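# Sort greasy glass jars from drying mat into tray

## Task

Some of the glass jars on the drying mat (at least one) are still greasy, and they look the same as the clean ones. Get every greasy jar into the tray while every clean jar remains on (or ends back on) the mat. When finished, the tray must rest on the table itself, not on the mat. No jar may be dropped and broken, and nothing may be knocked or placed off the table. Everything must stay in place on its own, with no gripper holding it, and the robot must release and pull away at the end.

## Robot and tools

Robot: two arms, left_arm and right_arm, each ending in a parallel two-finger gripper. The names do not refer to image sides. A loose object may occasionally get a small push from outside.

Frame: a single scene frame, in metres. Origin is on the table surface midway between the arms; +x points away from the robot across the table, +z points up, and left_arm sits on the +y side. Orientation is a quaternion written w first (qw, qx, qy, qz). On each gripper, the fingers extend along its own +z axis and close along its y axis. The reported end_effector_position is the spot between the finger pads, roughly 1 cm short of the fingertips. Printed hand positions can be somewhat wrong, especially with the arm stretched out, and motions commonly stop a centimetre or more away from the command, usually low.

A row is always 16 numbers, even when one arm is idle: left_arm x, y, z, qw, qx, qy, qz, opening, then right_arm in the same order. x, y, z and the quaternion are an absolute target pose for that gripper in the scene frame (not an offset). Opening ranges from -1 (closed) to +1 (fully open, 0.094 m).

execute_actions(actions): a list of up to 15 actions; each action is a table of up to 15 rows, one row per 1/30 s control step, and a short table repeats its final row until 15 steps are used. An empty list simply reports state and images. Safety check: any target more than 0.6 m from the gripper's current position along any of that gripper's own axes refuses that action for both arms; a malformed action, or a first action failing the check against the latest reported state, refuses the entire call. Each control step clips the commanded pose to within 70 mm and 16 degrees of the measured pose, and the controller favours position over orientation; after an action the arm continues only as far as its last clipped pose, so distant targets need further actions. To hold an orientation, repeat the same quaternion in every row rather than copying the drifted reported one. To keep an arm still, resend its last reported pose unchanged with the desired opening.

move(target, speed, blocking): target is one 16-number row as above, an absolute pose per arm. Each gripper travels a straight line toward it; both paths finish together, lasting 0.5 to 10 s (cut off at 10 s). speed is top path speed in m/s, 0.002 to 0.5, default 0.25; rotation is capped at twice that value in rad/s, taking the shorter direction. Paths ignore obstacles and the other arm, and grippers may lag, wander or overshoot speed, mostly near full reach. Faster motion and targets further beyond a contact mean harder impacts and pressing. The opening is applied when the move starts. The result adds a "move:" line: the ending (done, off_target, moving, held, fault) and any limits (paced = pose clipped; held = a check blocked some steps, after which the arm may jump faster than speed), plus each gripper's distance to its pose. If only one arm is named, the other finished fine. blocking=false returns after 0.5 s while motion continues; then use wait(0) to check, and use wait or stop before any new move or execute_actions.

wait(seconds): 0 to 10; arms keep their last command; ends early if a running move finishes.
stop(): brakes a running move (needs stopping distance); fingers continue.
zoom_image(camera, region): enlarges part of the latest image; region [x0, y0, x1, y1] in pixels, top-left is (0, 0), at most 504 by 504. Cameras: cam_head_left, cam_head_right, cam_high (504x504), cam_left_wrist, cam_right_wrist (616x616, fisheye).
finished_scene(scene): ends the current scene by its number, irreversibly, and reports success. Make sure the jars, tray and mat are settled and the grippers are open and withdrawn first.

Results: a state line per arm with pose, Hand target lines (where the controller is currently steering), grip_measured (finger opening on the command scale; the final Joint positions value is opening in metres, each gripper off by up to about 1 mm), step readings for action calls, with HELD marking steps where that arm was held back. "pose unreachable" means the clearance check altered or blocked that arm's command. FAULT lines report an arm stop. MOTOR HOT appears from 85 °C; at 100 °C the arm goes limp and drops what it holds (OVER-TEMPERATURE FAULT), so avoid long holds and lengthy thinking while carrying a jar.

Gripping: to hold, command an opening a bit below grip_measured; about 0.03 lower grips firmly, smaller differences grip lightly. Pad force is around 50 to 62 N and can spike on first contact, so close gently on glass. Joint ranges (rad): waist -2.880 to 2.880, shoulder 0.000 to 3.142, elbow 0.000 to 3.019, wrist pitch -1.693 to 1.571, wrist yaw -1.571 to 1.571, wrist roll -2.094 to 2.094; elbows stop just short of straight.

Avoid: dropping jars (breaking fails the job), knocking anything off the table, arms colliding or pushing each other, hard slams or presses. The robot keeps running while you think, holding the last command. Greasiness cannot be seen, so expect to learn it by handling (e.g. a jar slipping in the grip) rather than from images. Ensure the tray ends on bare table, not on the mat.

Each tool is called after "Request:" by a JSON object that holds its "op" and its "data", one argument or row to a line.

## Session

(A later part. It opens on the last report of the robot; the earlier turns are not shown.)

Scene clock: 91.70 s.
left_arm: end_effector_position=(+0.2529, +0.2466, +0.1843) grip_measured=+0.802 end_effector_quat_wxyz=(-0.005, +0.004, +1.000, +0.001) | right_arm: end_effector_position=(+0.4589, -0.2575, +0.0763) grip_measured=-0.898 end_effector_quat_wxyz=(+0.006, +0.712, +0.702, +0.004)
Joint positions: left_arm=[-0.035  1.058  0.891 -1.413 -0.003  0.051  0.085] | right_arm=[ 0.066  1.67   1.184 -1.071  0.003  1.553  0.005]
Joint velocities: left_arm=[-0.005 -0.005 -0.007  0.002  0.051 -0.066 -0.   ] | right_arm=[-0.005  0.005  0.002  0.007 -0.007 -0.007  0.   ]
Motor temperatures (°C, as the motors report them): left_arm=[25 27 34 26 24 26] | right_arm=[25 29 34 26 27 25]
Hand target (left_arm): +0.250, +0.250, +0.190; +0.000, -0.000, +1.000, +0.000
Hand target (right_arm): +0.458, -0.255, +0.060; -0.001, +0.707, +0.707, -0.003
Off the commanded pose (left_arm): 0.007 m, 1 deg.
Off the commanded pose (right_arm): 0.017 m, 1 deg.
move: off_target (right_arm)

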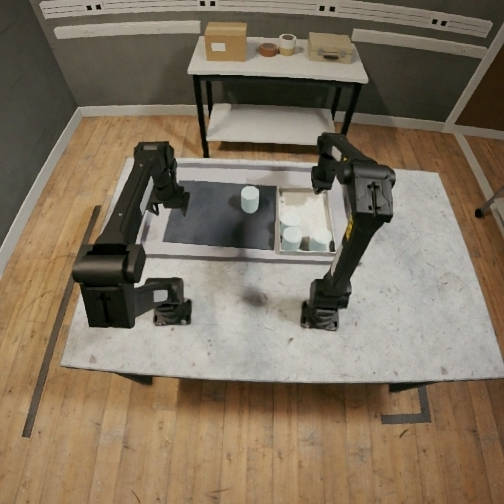

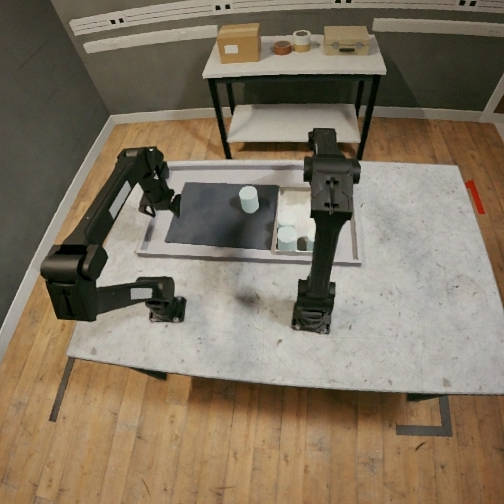

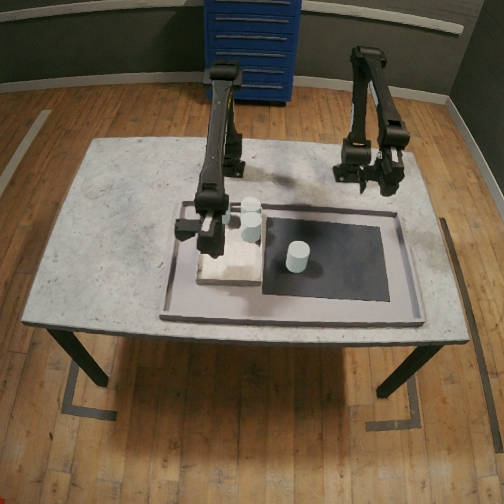

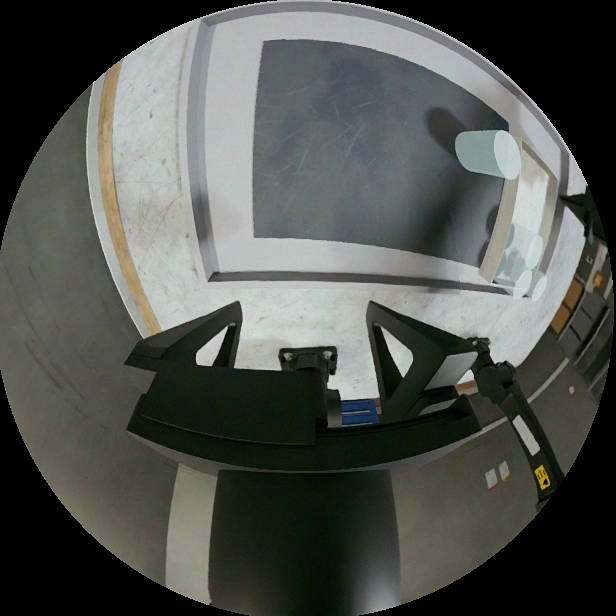

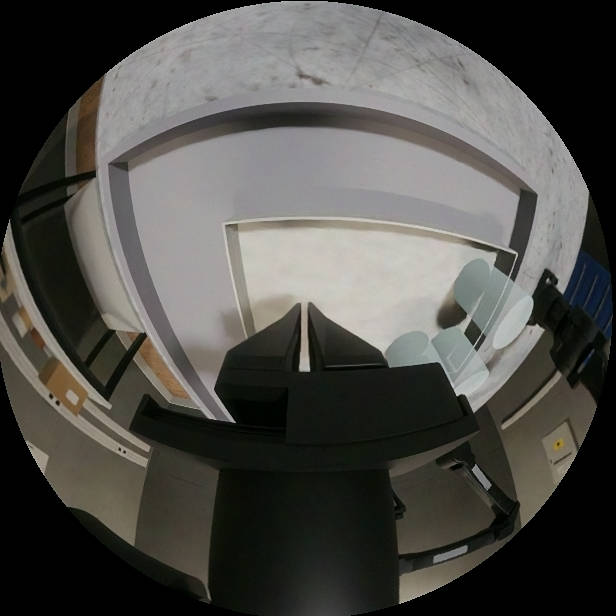

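Request:
{"op": "move", "data": {
  "target": [0.25,0.25,0.19,0,0,1,0,0.8,0.46,-0.272,0.014,0,0.7071,0.7071,0,-0.9],
  "speed": 0.1
}}

Request:
{"op": "move", "data": {
  "target": [0.25,0.25,0.19,0,0,1,0,0.8,0.46,-0.305,0.018,0,0.7071,0.7071,0,-0.9],
  "speed": 0.04
}}

Request:
{"op": "zoom_image", "data": {
  "camera": "cam_high",
  "region": [230, 200, 330, 300]
}}

Scene clock: 92.90 s.
left_arm: end_effector_position=(+0.2529, +0.2466, +0.1843) grip_measured=+0.802 end_effector_quat_wxyz=(-0.005, +0.004, +1.000, +0.001) | right_arm: end_effector_position=(+0.4614, -0.2684, +0.0259) grip_measured=-0.898 end_effector_quat_wxyz=(+0.005, +0.707, +0.707, +0.002)
Joint positions: left_arm=[-0.035  1.058  0.891 -1.413 -0.003  0.051  0.085] | right_arm=[ 0.043  1.75   1.138 -0.949  0.003  1.515  0.005]
Joint velocities: left_arm=[-0.005 -0.005  0.002  0.007 -0.007  0.007  0.   ] | right_arm=[-0.005  0.005 -0.007  0.007  0.022 -0.051 -0.   ]
Motor temperatures (°C, as the motors report them): left_arm=[25 27 34 26 24 26] | right_arm=[25 29 34 26 27 25]
Hand target (left_arm): +0.250, +0.250, +0.190; +0.000, -0.000, +1.000, +0.000
Hand target (right_arm): +0.460, -0.272, +0.014; -0.000, +0.707, +0.707, -0.000
Off the commanded pose (left_arm): 0.007 m, 1 deg.
Off the commanded pose (right_arm): 0.013 m, 1 deg.
move: off_target (right_arm)

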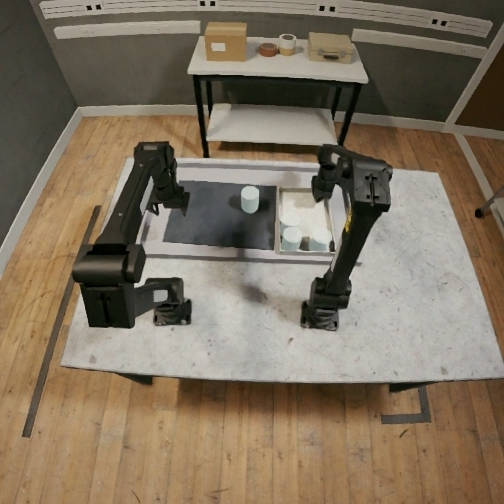

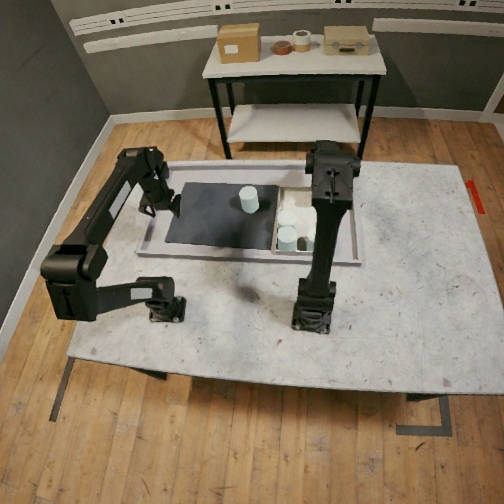

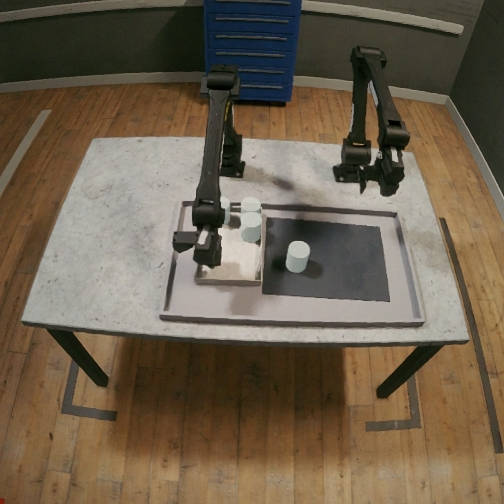

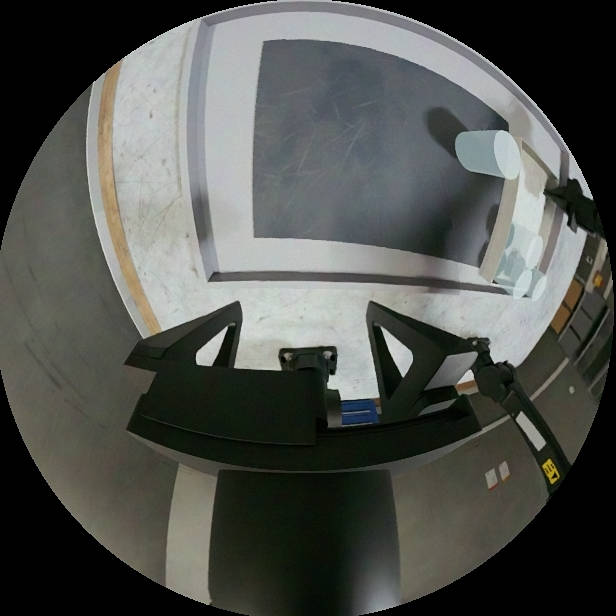

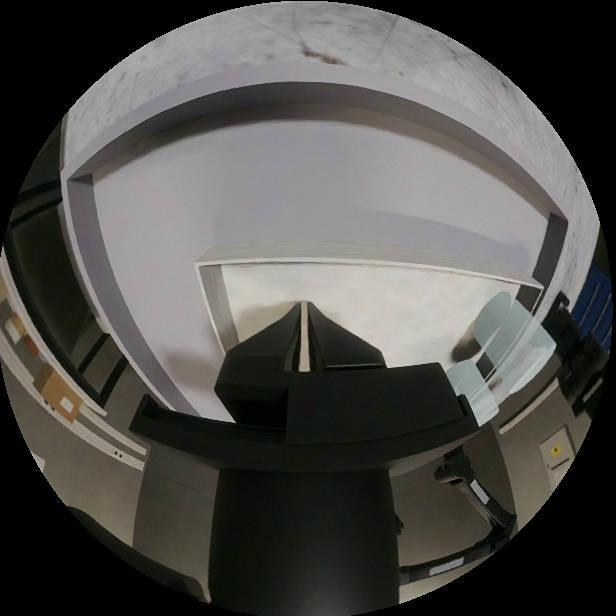

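Scene clock: 94.07 s.
left_arm: end_effector_position=(+0.2529, +0.2466, +0.1843) grip_measured=+0.802 end_effector_quat_wxyz=(-0.005, +0.004, +1.000, +0.001) | right_arm: end_effector_position=(+0.4588, -0.2979, +0.0259) grip_measured=-0.898 end_effector_quat_wxyz=(+0.003, +0.706, +0.708, +0.004)
Joint positions: left_arm=[-0.035  1.058  0.891 -1.413 -0.003  0.051  0.085] | right_arm=[-0.022  1.75   1.138 -0.949 -0.002  1.449  0.005]
Joint velocities: left_arm=[ 0.005 -0.024 -0.007 -0.007  0.051  0.022 -0.001] | right_arm=[-0.015  0.005  0.002  0.007 -0.051  0.022 -0.001]
Motor temperatures (°C, as the motors report them): left_arm=[25 27 34 26 24 26] | right_arm=[25 29 33 26 27 25]
Hand target (left_arm): +0.250, +0.250, +0.190; +0.000, -0.000, +1.000, +0.000
Hand target (right_arm): +0.460, -0.305, +0.018; -0.000, +0.707, +0.707, -0.000
Off the commanded pose (left_arm): 0.007 m, 1 deg.
Off the commanded pose (right_arm): 0.011 m, 1 deg.
move: off_target (right_arm)

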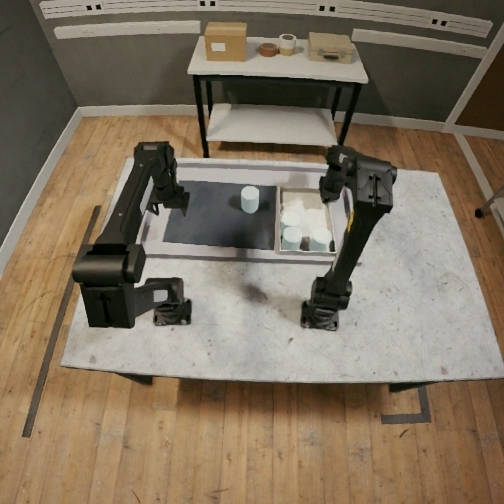

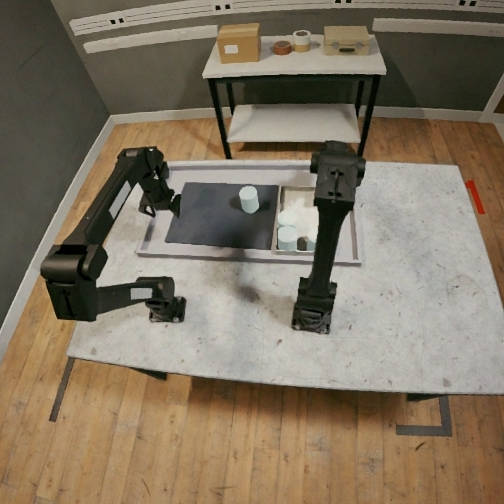

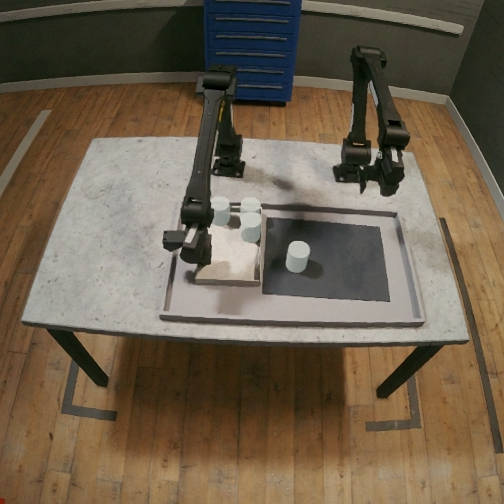

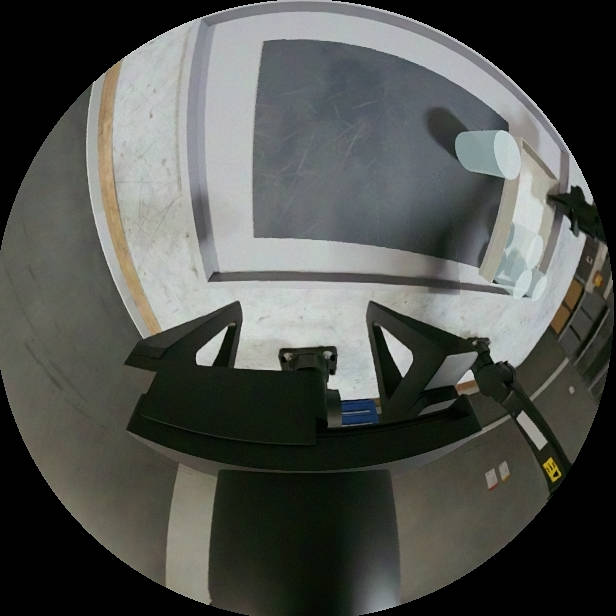

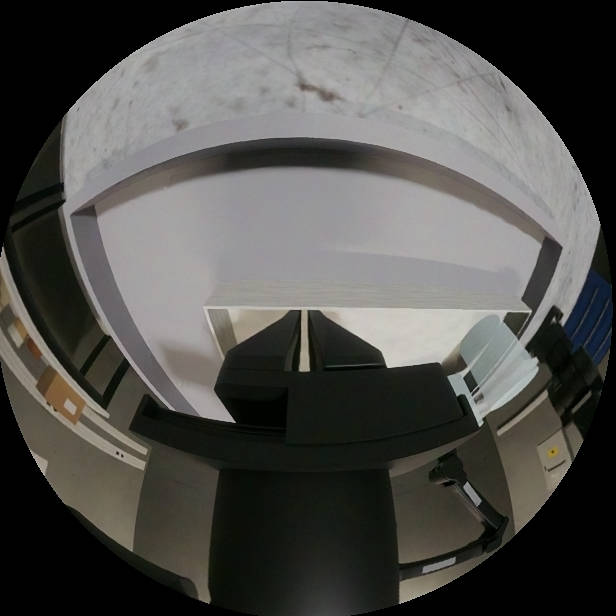

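Region (230, 200, 330, 300) of cam_high's 504x504 image, scaled by 5.040, with more detail than that image has.

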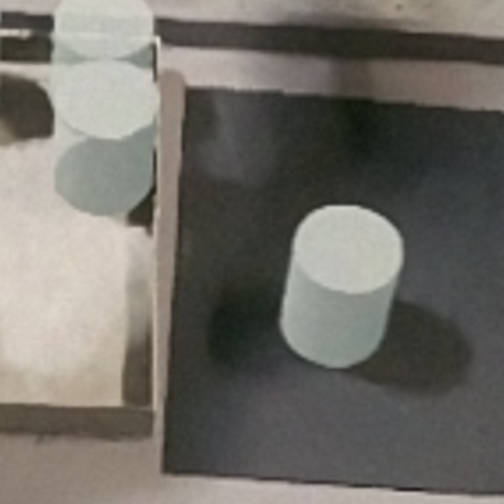

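Request:
{"op": "move", "data": {
  "target": [0.25,0.25,0.19,0,0,1,0,0.8,0.45,-0.275,0.16,0,0.7071,0.7071,0,-0.9],
  "speed": 0.2
}}

Scene clock: 95.23 s.
left_arm: end_effector_position=(+0.2529, +0.2466, +0.1843) grip_measured=+0.802 end_effector_quat_wxyz=(-0.005, +0.004, +1.000, +0.001) | right_arm: end_effector_position=(+0.4400, -0.2776, +0.1473) grip_measured=-0.898 end_effector_quat_wxyz=(-0.007, +0.707, +0.707, -0.004)
Joint positions: left_arm=[-0.035  1.058  0.891 -1.413 -0.003  0.051  0.085] | right_arm=[ 0.018  1.573  1.264 -1.278 -0.002  1.489  0.005]
Joint velocities: left_arm=[-0.015  0.005 -0.002 -0.007 -0.007  0.037 -0.001] | right_arm=[-0.015 -0.005 -0.007 -0.002 -0.051 -0.022  0.001]
Motor temperatures (°C, as the motors report them): left_arm=[25 27 34 26 24 26] | right_arm=[25 29 34 26 27 25]
Hand target (left_arm): +0.250, +0.250, +0.190; +0.000, -0.000, +1.000, +0.000
Hand target (right_arm): +0.449, -0.275, +0.160; +0.000, +0.707, +0.707, +0.000
Off the commanded pose (left_arm): 0.007 m, 1 deg.
Off the commanded pose (right_arm): 0.016 m, 1 deg.
move: off_target (right_arm)

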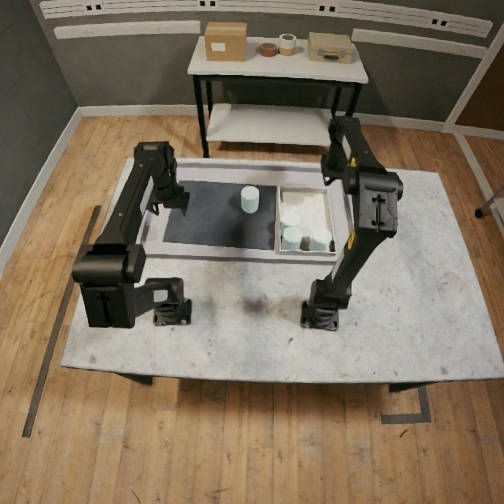

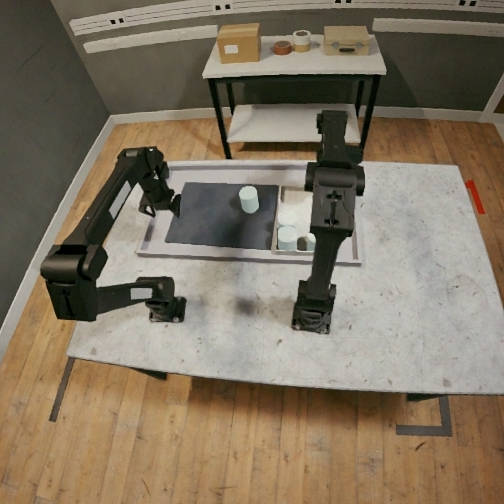

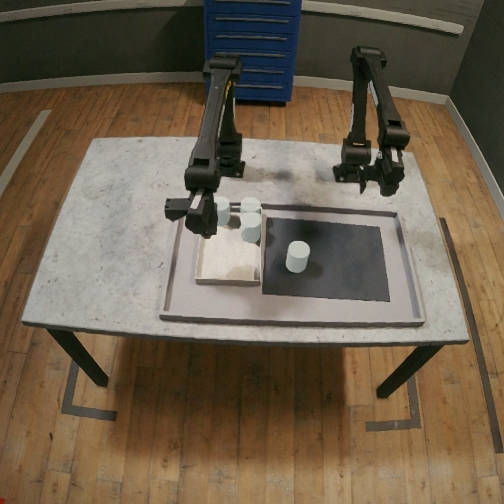

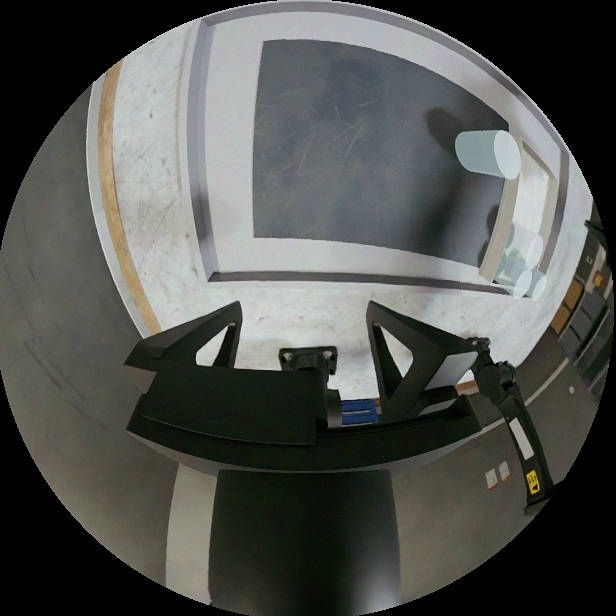

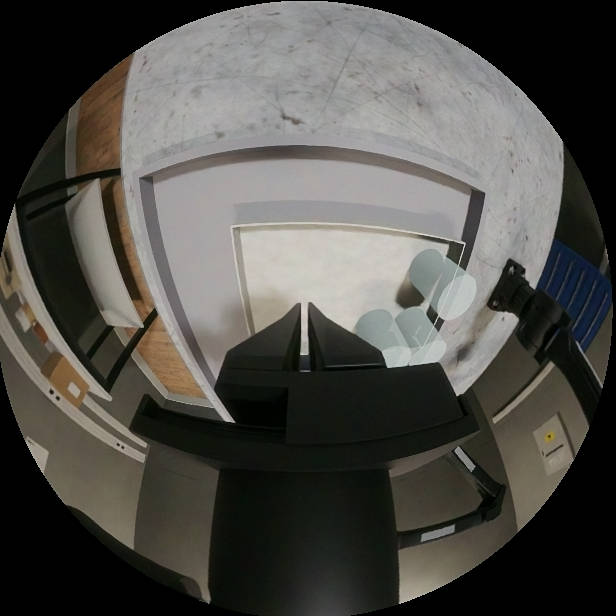

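Request:
{"op": "move", "data": {
  "target": [0.25,0.25,0.19,0,0,1,0,0.8,0.33,-0.42,0.19,0,0.7071,0.7071,0,0.5],
  "speed": 0.25
}}

Request:
{"op": "finished_scene", "data": {
  "scene": 2
}}

Scene clock: 96.70 s.
left_arm: end_effector_position=(+0.2529, +0.2466, +0.1843) grip_measured=+0.802 end_effector_quat_wxyz=(-0.005, +0.004, +1.000, +0.001) | right_arm: end_effector_position=(+0.3355, -0.4246, +0.1913) grip_measured=+0.498 end_effector_quat_wxyz=(+0.008, +0.713, +0.702, +0.002)
Joint positions: left_arm=[-0.035  1.058  0.891 -1.413 -0.003  0.051  0.085] | right_arm=[-0.389  1.368  1.162 -1.348  0.002  1.1    0.07 ]
Joint velocities: left_arm=[-0.024 -0.005 -0.002 -0.007  0.022 -0.037  0.   ] | right_arm=[ 0.005 -0.015 -0.002  0.002 -0.051  0.022 -0.001]
Motor temperatures (°C, as the motors report them): left_arm=[25 27 34 26 24 26] | right_arm=[25 29 34 26 27 25]
Hand target (left_arm): +0.250, +0.250, +0.190; +0.000, -0.000, +1.000, +0.000
Hand target (right_arm): +0.329, -0.419, +0.190; -0.002, +0.707, +0.707, -0.002
Off the commanded pose (left_arm): 0.007 m, 1 deg.
Off the commanded pose (right_arm): 0.007 m, 1 deg.
move: done

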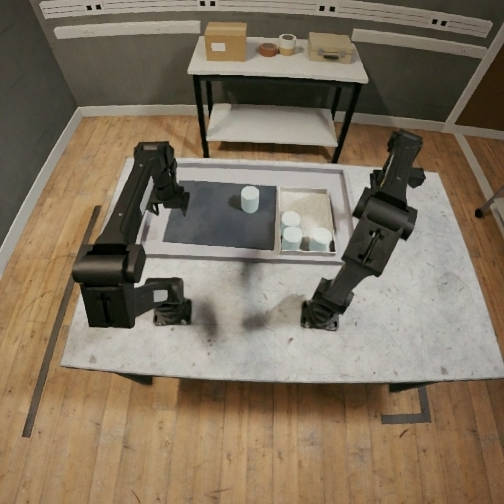

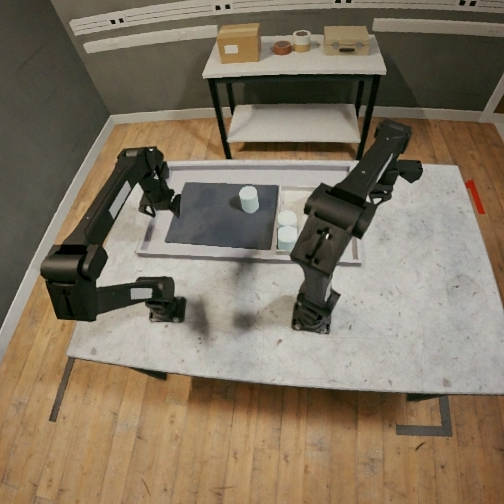

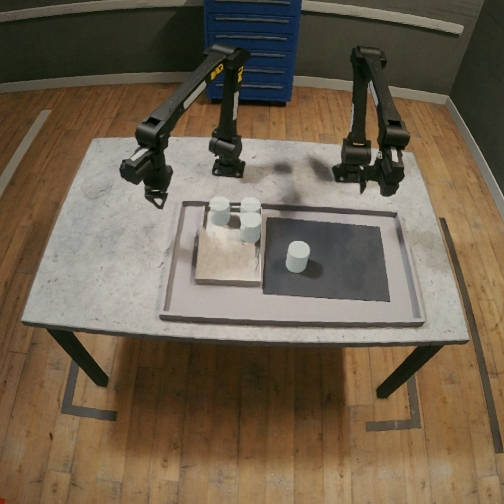

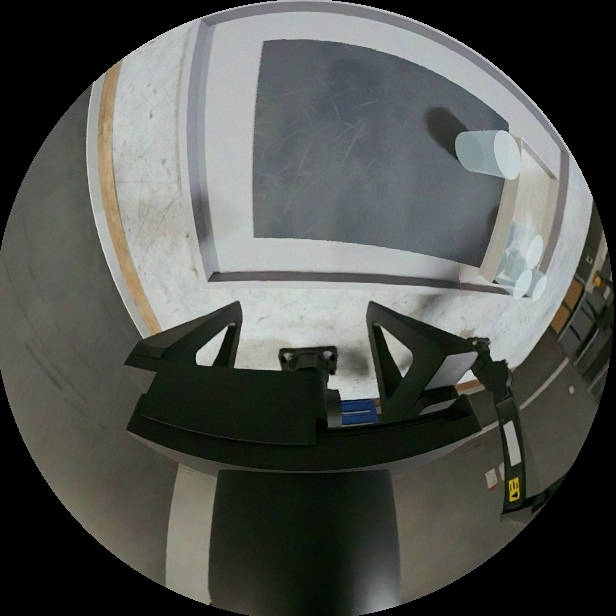

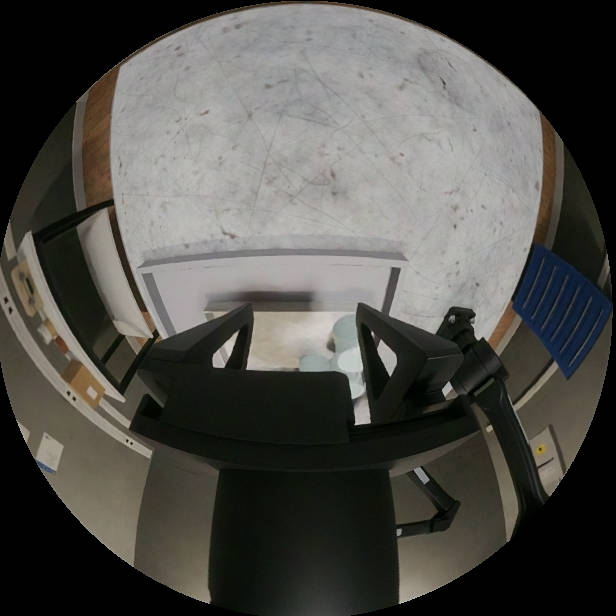

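The scene is finished: the task was done.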